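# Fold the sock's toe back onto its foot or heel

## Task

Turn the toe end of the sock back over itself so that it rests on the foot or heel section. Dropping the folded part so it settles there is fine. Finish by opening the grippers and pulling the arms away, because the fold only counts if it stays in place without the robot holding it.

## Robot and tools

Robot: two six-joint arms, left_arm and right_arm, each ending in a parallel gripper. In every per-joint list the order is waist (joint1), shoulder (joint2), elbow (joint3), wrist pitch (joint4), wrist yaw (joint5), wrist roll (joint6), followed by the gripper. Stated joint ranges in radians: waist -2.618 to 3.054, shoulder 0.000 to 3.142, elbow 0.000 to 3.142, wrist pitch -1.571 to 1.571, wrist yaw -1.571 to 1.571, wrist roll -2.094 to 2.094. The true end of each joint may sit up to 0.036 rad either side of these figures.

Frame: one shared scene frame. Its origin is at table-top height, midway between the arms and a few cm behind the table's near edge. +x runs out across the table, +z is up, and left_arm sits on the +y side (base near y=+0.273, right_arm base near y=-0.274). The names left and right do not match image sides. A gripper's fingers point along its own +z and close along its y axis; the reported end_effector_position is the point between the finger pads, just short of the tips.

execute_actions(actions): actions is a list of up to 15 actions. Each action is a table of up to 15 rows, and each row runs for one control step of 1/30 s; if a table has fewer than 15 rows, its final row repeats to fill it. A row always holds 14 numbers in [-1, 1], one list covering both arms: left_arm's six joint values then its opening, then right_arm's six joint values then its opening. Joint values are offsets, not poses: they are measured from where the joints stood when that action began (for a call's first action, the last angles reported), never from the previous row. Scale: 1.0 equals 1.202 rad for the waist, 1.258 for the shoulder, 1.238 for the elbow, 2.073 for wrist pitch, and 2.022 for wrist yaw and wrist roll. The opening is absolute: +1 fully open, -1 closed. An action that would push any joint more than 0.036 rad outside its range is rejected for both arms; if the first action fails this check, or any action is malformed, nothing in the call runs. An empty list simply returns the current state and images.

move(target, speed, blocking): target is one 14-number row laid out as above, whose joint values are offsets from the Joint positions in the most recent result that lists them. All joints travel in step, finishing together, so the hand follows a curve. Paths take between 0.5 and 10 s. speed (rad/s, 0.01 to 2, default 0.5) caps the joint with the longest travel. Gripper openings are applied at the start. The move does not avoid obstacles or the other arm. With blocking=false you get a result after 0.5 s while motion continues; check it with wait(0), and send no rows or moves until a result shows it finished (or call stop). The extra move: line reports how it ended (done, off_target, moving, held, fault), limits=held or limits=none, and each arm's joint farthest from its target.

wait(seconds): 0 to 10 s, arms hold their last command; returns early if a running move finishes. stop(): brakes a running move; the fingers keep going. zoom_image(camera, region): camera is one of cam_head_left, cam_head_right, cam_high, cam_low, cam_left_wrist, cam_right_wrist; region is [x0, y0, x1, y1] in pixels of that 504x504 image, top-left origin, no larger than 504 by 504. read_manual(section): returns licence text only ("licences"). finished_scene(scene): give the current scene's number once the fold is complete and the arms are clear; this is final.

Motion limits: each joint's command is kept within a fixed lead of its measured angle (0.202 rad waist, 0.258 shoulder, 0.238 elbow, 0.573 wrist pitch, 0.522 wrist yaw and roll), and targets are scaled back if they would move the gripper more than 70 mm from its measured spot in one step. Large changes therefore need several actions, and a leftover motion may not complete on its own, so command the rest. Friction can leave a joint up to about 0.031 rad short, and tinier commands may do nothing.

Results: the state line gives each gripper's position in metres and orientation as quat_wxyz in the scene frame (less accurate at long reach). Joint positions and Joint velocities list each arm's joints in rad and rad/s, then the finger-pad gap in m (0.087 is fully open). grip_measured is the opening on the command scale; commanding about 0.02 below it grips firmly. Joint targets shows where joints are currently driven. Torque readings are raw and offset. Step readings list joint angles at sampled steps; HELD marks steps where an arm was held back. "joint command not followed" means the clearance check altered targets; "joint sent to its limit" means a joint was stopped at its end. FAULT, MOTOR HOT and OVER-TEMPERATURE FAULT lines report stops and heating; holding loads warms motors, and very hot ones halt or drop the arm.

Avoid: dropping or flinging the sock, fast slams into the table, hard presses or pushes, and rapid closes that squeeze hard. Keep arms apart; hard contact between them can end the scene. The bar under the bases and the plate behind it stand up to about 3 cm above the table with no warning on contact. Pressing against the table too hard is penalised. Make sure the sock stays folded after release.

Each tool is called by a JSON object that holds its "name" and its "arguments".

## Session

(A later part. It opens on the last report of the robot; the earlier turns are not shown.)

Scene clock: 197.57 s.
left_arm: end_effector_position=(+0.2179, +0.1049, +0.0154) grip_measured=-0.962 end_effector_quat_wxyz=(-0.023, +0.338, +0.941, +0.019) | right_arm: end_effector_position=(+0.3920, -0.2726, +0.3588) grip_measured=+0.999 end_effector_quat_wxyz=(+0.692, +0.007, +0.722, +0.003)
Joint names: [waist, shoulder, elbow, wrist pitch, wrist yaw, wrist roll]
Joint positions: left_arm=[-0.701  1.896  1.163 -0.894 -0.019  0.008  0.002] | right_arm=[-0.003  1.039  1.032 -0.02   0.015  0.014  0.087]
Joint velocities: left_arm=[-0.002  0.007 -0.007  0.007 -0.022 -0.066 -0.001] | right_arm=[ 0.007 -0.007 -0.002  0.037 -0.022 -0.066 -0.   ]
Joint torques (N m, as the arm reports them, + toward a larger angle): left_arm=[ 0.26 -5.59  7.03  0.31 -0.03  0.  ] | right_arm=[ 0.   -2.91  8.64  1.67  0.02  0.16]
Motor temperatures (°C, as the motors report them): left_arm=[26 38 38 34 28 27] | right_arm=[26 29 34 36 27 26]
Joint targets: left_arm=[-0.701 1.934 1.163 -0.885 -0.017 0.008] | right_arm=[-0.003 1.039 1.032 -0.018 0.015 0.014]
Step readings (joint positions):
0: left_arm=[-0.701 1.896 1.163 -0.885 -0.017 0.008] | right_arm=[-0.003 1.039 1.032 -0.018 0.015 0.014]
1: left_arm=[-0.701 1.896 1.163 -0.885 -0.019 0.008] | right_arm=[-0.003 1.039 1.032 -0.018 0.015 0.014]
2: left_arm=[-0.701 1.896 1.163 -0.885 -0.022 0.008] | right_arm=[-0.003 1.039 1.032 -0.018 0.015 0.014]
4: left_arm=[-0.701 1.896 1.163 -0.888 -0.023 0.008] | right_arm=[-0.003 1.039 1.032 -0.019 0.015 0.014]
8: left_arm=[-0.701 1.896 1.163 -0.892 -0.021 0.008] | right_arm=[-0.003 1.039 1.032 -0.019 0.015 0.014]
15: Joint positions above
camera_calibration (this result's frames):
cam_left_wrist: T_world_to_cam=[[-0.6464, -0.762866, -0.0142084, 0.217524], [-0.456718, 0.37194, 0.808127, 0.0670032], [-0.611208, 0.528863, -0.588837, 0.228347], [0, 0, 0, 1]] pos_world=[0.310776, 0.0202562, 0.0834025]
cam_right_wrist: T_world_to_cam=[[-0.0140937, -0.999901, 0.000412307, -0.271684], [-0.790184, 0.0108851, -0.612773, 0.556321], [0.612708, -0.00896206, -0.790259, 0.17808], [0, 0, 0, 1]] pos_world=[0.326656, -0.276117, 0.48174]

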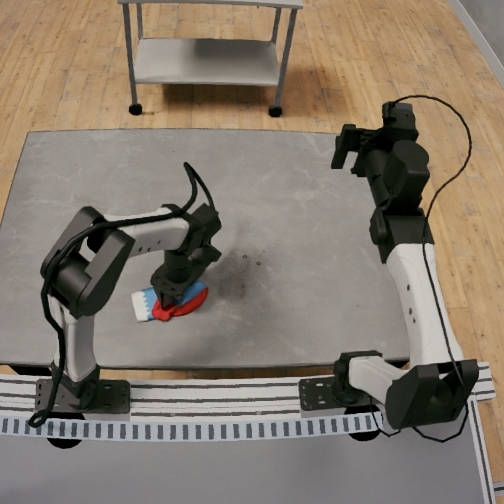

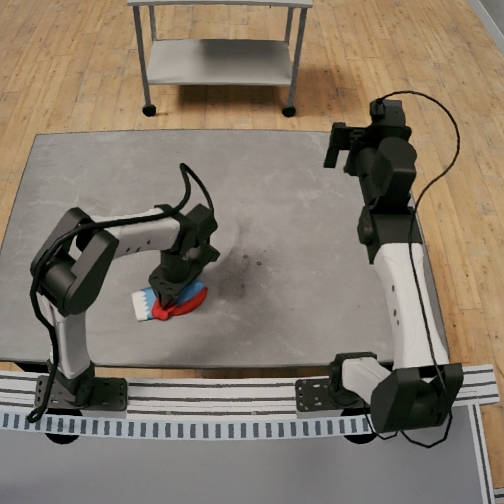

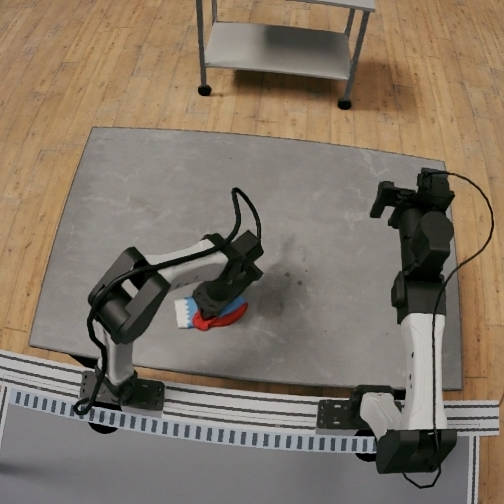

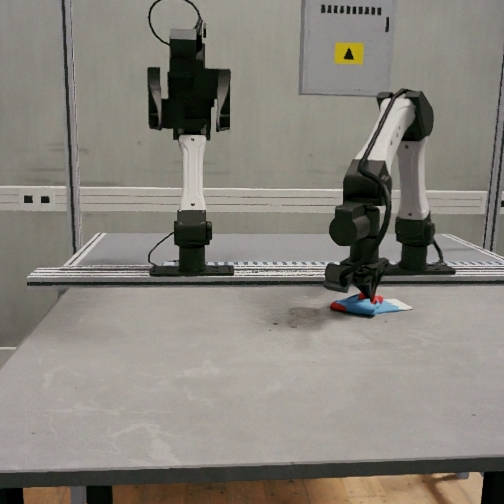

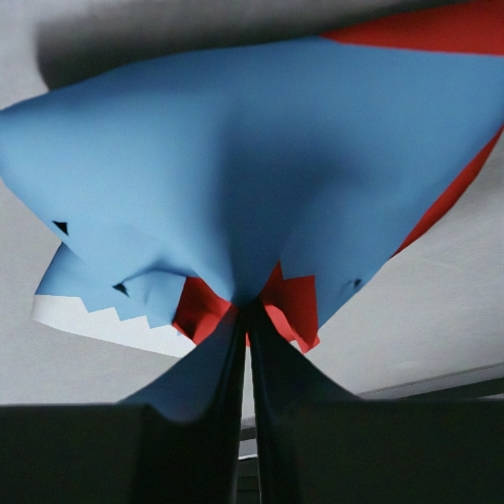

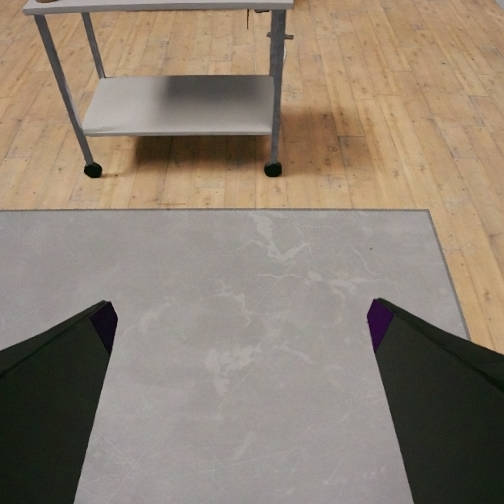

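{"name": "move", "arguments": {"target": [0,-0.07,0,0,0,0,-1,0,0,0,0,0,0,1], "speed": 0.15}}

{"name": "move", "arguments": {"target": [0.034,0.172,0.216,-0.046,0,-0.23,-1,0,0,0,0,0,0,1], "speed": 0.35}}

Scene clock: 206.97 s.
left_arm: end_effector_position=(+0.2245, +0.0997, +0.0361) grip_measured=-0.962 end_effector_quat_wxyz=(+0.015, +0.337, +0.941, +0.007) | right_arm: end_effector_position=(+0.3919, -0.2726, +0.3585) grip_measured=+0.999 end_effector_quat_wxyz=(+0.691, +0.007, +0.722, +0.003)
Joint names: [waist, shoulder, elbow, wrist pitch, wrist yaw, wrist roll]
Joint positions: left_arm=[-0.701  1.815  1.163 -0.895 -0.02   0.008  0.002] | right_arm=[-0.003  1.039  1.032 -0.021  0.015  0.014  0.087]
Joint velocities: left_arm=[-0.012 -0.002  0.002 -0.066 -0.022  0.007  0.   ] | right_arm=[ 0.012  0.007 -0.012  0.007 -0.022  0.037  0.001]
Joint torques (N m, as the arm reports them, + toward a larger angle): left_arm=[ 0.33 -8.77  7.52  0.4  -0.07  0.05] | right_arm=[-0.01 -2.91  8.64  1.67  0.02  0.16]
Motor temperatures (°C, as the motors report them): left_arm=[26 38 38 34 28 27] | right_arm=[26 29 34 36 27 26]
Joint targets: left_arm=[-0.701 1.808 1.163 -0.894 -0.020 0.008] | right_arm=[-0.003 1.039 1.032 -0.019 0.015 0.014]
move: done; limits=none; left_arm: farthest joint: the shoulder, 0.007 radians from its target (0.088 radians at the start); right_arm: farthest joint: the wrist pitch, 0.001 radians from its target (0.000 radians at the start)
camera_calibration (this result's frames):
cam_left_wrist: T_world_to_cam=[[-0.645577, -0.763513, -0.0167147, 0.218061], [-0.505809, 0.411077, 0.758402, 0.0641079], [-0.572178, 0.498061, -0.651573, 0.24384], [0, 0, 0, 1]] pos_world=[0.312721, 0.0186917, 0.113905]
cam_right_wrist: T_world_to_cam=[[-0.0140916, -0.999901, 0.000439318, -0.271696], [-0.790885, 0.0108771, -0.611869, 0.556049], [0.611803, -0.00896965, -0.790959, 0.178496], [0, 0, 0, 1]] pos_world=[0.326737, -0.276116, 0.481531]

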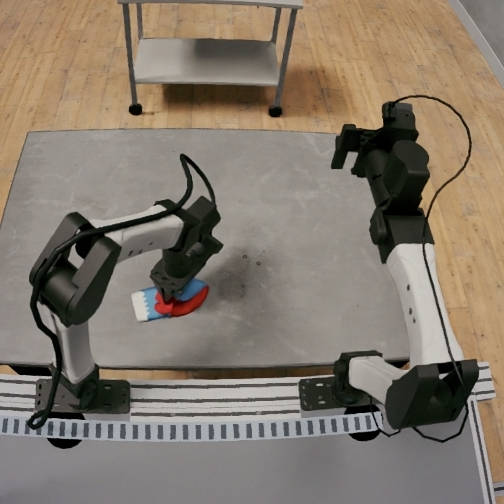

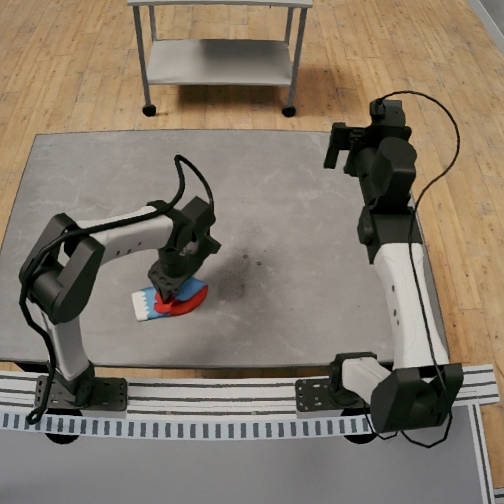

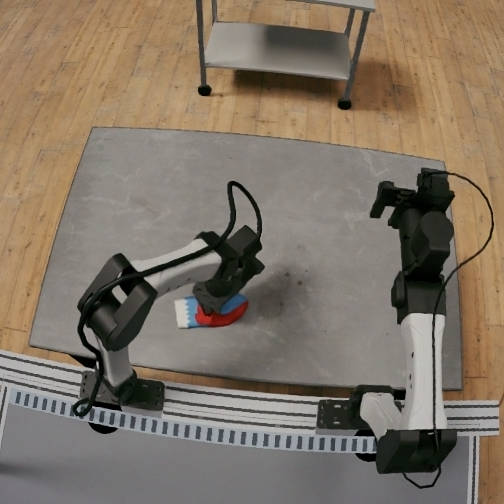

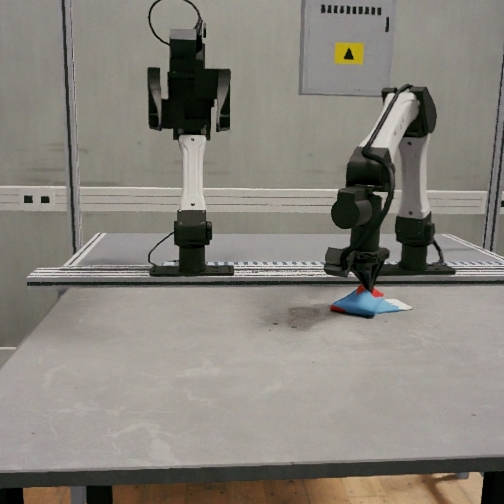

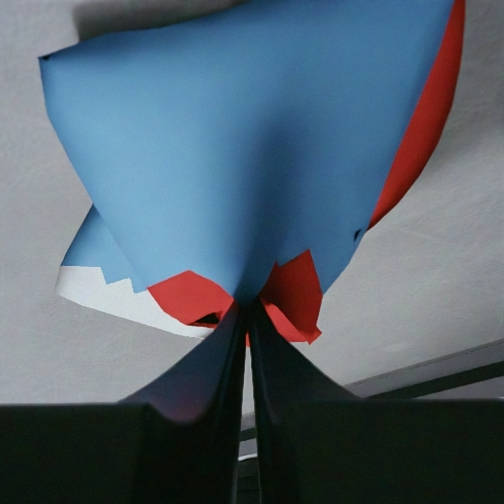

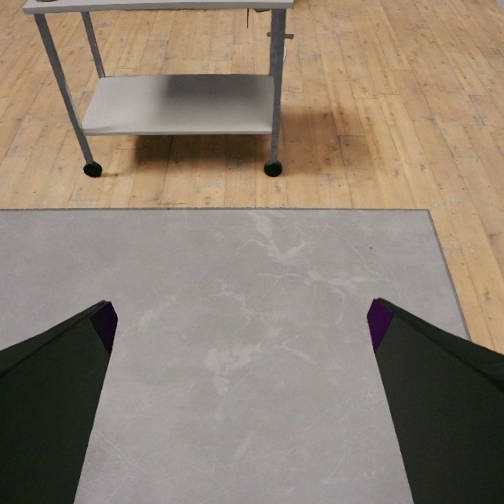

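Scene clock: 209.00 s.
left_arm: end_effector_position=(+0.2617, +0.0595, +0.0336) grip_measured=-0.962 end_effector_quat_wxyz=(+0.009, +0.099, +0.995, +0.007) | right_arm: end_effector_position=(+0.3918, -0.2726, +0.3582) grip_measured=+0.999 end_effector_quat_wxyz=(+0.691, +0.007, +0.723, +0.003)
Joint names: [waist, shoulder, elbow, wrist pitch, wrist yaw, wrist roll]
Joint positions: left_arm=[-0.669  2.009  1.418 -0.972 -0.02  -0.45   0.002] | right_arm=[-0.003  1.039  1.032 -0.022  0.015  0.014  0.087]
Joint velocities: left_arm=[-0.007 -0.002 -0.007  0.007 -0.037 -0.022  0.001] | right_arm=[-0.012 -0.017 -0.002  0.051 -0.037 -0.037 -0.   ]
Joint torques (N m, as the arm reports them, + toward a larger angle): left_arm=[ 1.25 -8.31  8.96  0.11 -0.16 -0.07] | right_arm=[-0.02 -2.91  8.64  1.67  0.02  0.16]
Motor temperatures (°C, as the motors report them): left_arm=[26 38 38 34 28 27] | right_arm=[26 29 34 36 27 26]
Joint targets: left_arm=[-0.660 2.031 1.431 -0.990 -0.020 -0.458] | right_arm=[-0.003 1.039 1.032 -0.021 0.015 0.014]
move: off_target (left_arm); limits=none; left_arm: farthest joint: the shoulder, 0.023 radians from its target (0.216 radians at the start); right_arm: farthest joint: the wrist pitch, 0.001 radians from its target (0.000 radians at the start)
camera_calibration (this result's frames):
cam_left_wrist: T_world_to_cam=[[-0.211456, -0.977331, -0.0105116, 0.11023], [-0.633593, 0.12888, 0.762857, 0.151405], [-0.744209, 0.167971, -0.646482, 0.347984], [0, 0, 0, 1]] pos_world=[0.378211, 0.0297673, 0.110624]
cam_right_wrist: T_world_to_cam=[[-0.0140894, -0.999901, 0.000466326, -0.271707], [-0.791584, 0.0108691, -0.610963, 0.555775], [0.610898, -0.00897725, -0.791659, 0.178912], [0, 0, 0, 1]] pos_world=[0.326818, -0.276115, 0.481323]

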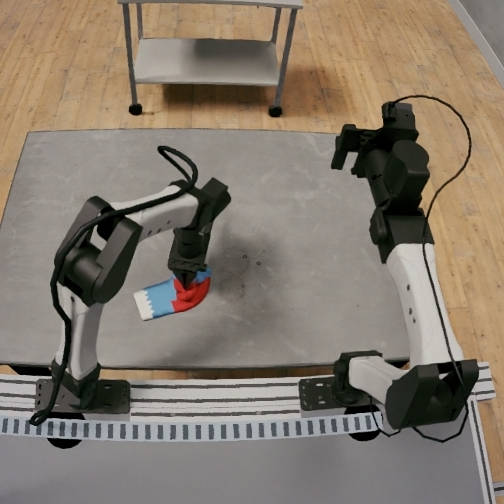

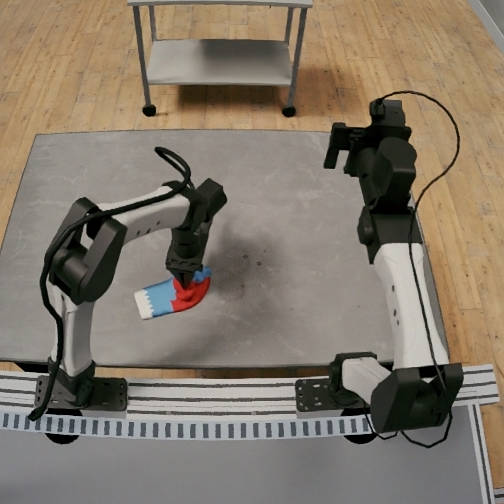

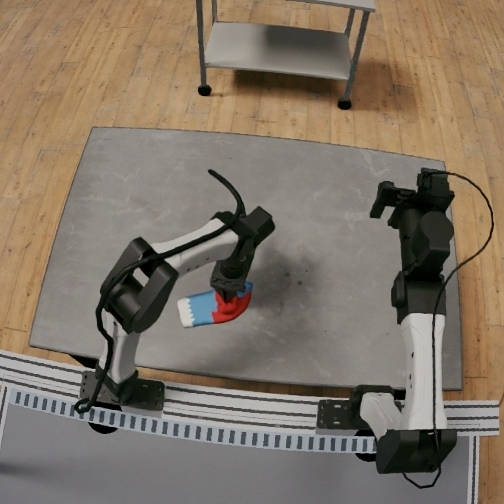

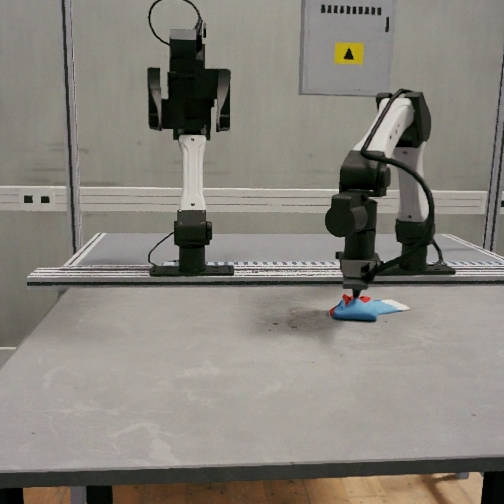

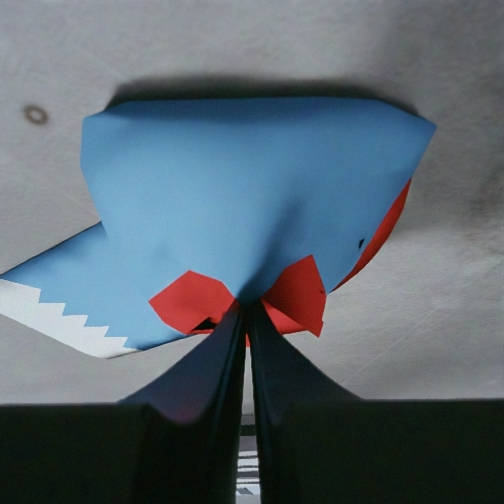

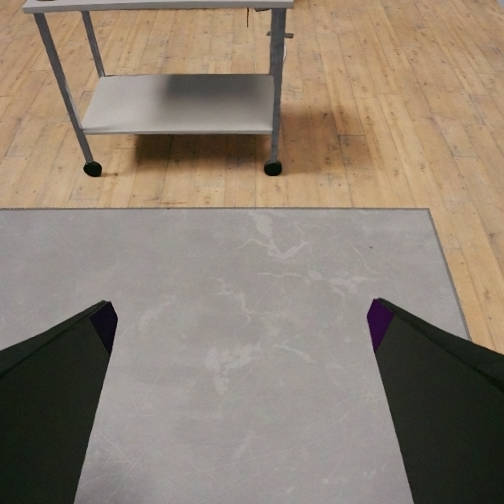

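{"name": "move", "arguments": {"target": [0,0,0,0,0,0,0.8,0,0,0,0,0,0,1]}}

{"name": "move", "arguments": {"target": [0.5,-0.7,-0.1,-0.1,0,0.2,1,0,0,0,0,0,0,1], "speed": 0.9}}

{"name": "zoom_image", "arguments": {"camera": "cam_high", "region": [150,250,270,370]}}

Scene clock: 222.83 s.
left_arm: end_effector_position=(+0.2617, +0.0594, +0.0336) grip_measured=+0.800 end_effector_quat_wxyz=(+0.009, +0.099, +0.995, +0.007) | right_arm: end_effector_position=(+0.3917, -0.2726, +0.3579) grip_measured=+0.999 end_effector_quat_wxyz=(+0.690, +0.007, +0.723, +0.003)
Joint names: [waist, shoulder, elbow, wrist pitch, wrist yaw, wrist roll]
Joint positions: left_arm=[-0.669  2.009  1.418 -0.972 -0.02  -0.45   0.079] | right_arm=[-0.003  1.039  1.032 -0.023  0.015  0.014  0.087]
Joint velocities: left_arm=[ 0.007  0.012 -0.012 -0.051 -0.022  0.051 -0.   ] | right_arm=[-0.002  0.007  0.002 -0.081 -0.066  0.007  0.001]
Joint torques (N m, as the arm reports them, + toward a larger angle): left_arm=[  0.36 -10.08   7.49   0.36  -0.13   0.01] | right_arm=[ 0.   -2.91  8.63  1.67  0.02  0.16]
Motor temperatures (°C, as the motors report them): left_arm=[26 39 38 33 28 27] | right_arm=[26 29 34 36 27 26]
Joint targets: left_arm=[-0.669 2.009 1.418 -0.972 -0.020 -0.449] | right_arm=[-0.003 1.039 1.032 -0.022 0.015 0.014]
move: done; limits=none; left_arm: farthest joint: the waist, 0.000 radians from its target (0.000 radians at the start); right_arm: farthest joint: the wrist pitch, 0.001 radians from its target (0.000 radians at the start)
camera_calibration (this result's frames):
cam_left_wrist: T_world_to_cam=[[-0.211083, -0.977412, -0.010505, 0.110121], [-0.633645, 0.128644, 0.762853, 0.151433], [-0.74427, 0.167682, -0.646487, 0.348017], [0, 0, 0, 1]] pos_world=[0.378218, 0.0297968, 0.110624]
cam_right_wrist: T_world_to_cam=[[-0.0140865, -0.999901, 0.000502333, -0.271723], [-0.792516, 0.0108585, -0.609755, 0.55541], [0.609689, -0.0089874, -0.79259, 0.179467], [0, 0, 0, 1]] pos_world=[0.326925, -0.276114, 0.481044]

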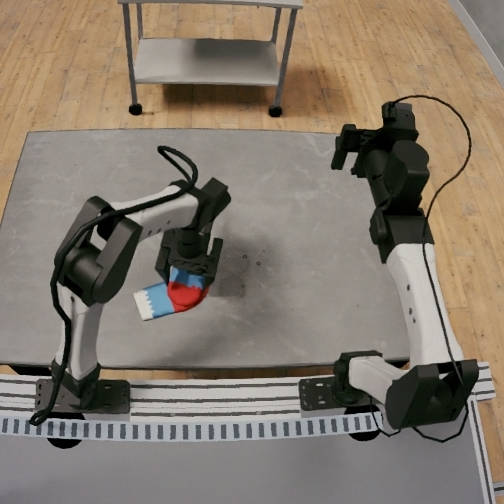

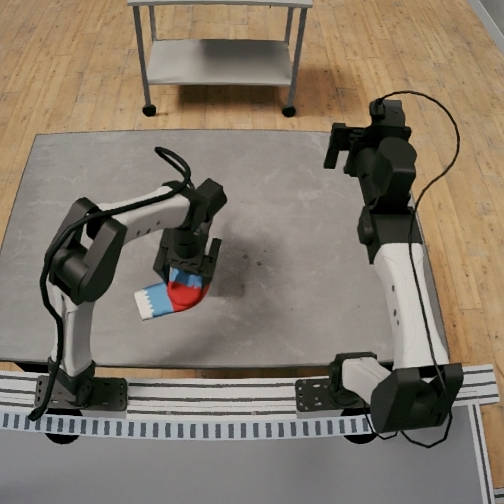

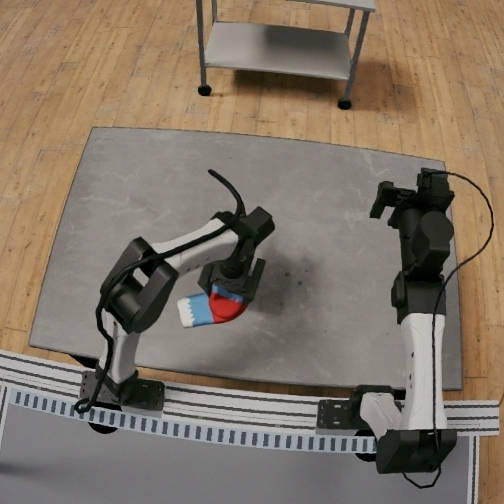

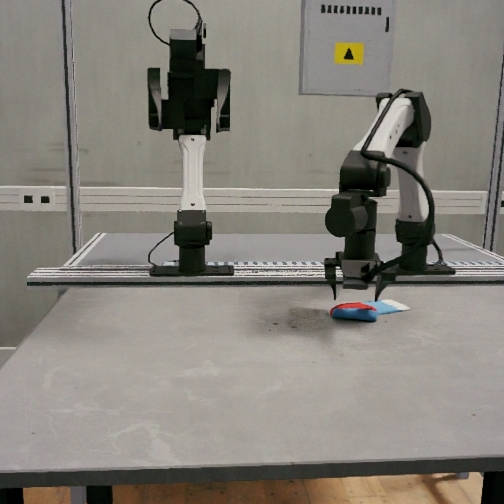

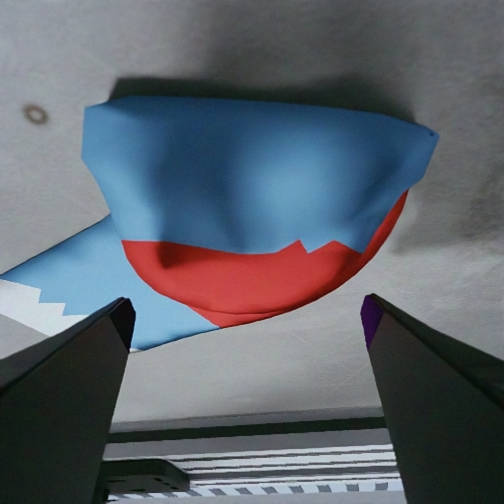

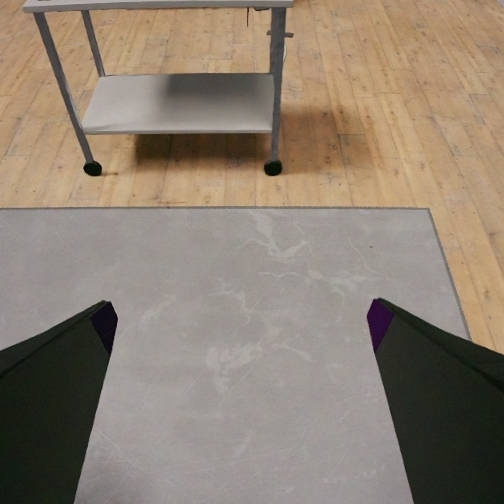

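Scene clock: 224.60 s.
left_arm: end_effector_position=(+0.2483, +0.2596, +0.2460) grip_measured=+1.000 end_effector_quat_wxyz=(+0.299, -0.001, +0.954, -0.006) | right_arm: end_effector_position=(+0.3917, -0.2726, +0.3576) grip_measured=+0.999 end_effector_quat_wxyz=(+0.690, +0.007, +0.724, +0.003)
Joint names: [waist, shoulder, elbow, wrist pitch, wrist yaw, wrist roll]
Joint positions: left_arm=[-0.077  1.128  1.316 -1.154 -0.021 -0.053  0.087] | right_arm=[-0.003  1.039  1.032 -0.024  0.015  0.014  0.087]
Joint velocities: left_arm=[ 0.032 -0.017 -0.007 -0.051  0.051 -0.022  0.   ] | right_arm=[-0.002 -0.002  0.007 -0.022  0.051  0.007 -0.001]
Joint torques (N m, as the arm reports them, + toward a larger angle): left_arm=[ 1.27 -2.63  6.21  1.16 -0.11  0.07] | right_arm=[-0.01 -2.91  8.64  1.67  0.02  0.16]
Motor temperatures (°C, as the motors report them): left_arm=[26 39 38 33 28 27] | right_arm=[26 29 34 36 27 26]
Joint targets: left_arm=[-0.068 1.128 1.294 -1.179 -0.020 -0.046] | right_arm=[-0.003 1.039 1.032 -0.023 0.015 0.014]
move: off_target (left_arm); limits=none; left_arm: farthest joint: the wrist pitch, 0.025 radians from its target (0.207 radians at the start); right_arm: farthest joint: the wrist pitch, 0.001 radians from its target (0.000 radians at the start)
camera_calibration (this result's frames):
cam_left_wrist: T_world_to_cam=[[-0.0167515, -0.999818, 0.00916807, 0.257875], [-0.961447, 0.0186244, 0.27436, 0.185338], [-0.274481, -0.00421867, -0.961583, 0.447312], [0, 0, 0, 1]] pos_world=[0.305291, 0.256263, 0.376915]
cam_right_wrist: T_world_to_cam=[[-0.0140842, -0.999901, 0.000529335, -0.271734], [-0.793213, 0.0108506, -0.608848, 0.555136], [0.608782, -0.00899502, -0.793287, 0.179882], [0, 0, 0, 1]] pos_world=[0.327005, -0.276112, 0.480836]

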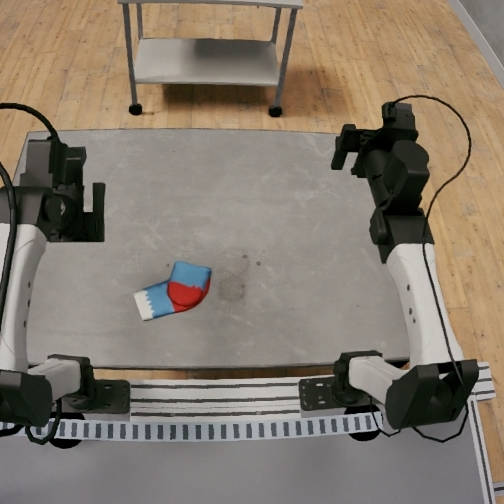

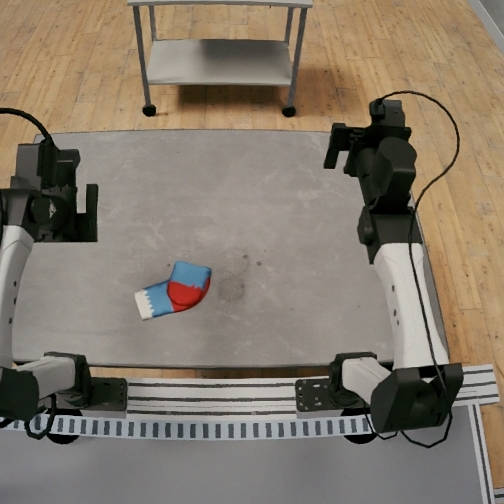

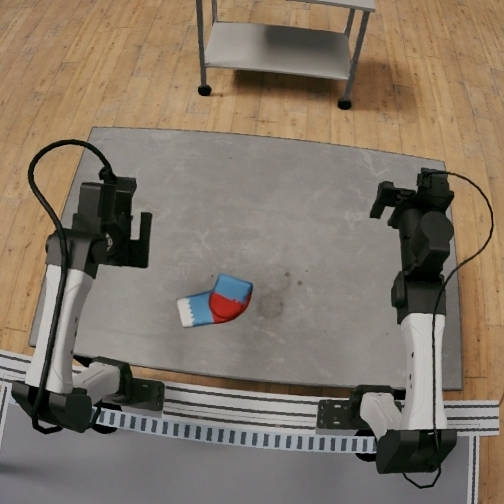

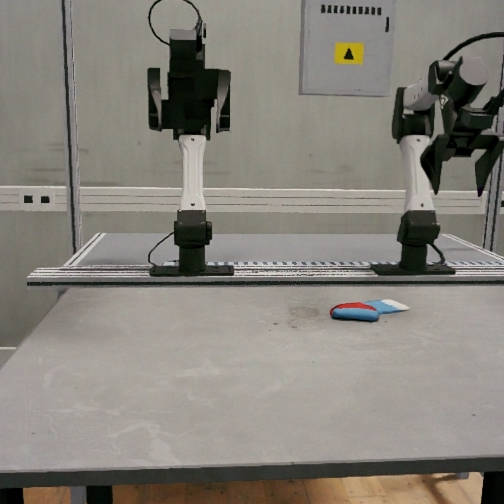

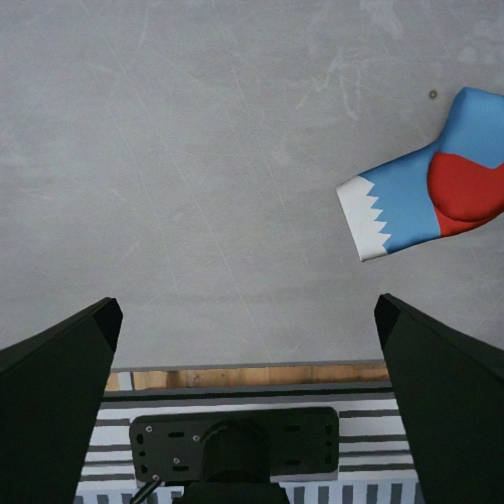

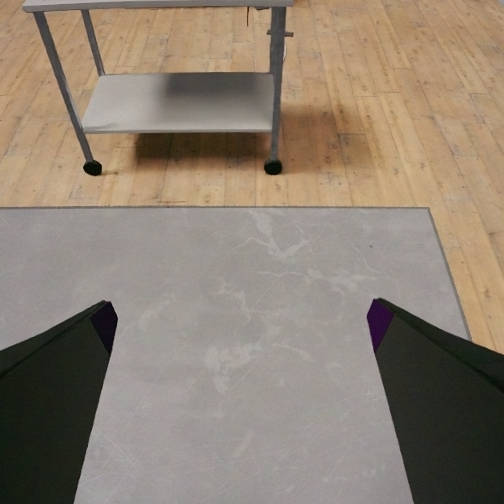

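Region (150, 250, 270, 370) of cam_high's 504x504 image, scaled by 4.200, with more detail than that image has.

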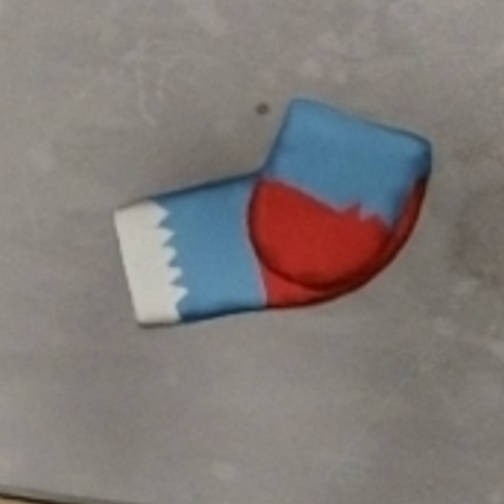

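{"name": "finished_scene", "arguments": {"scene": 1}}

The scene is finished: the task was done.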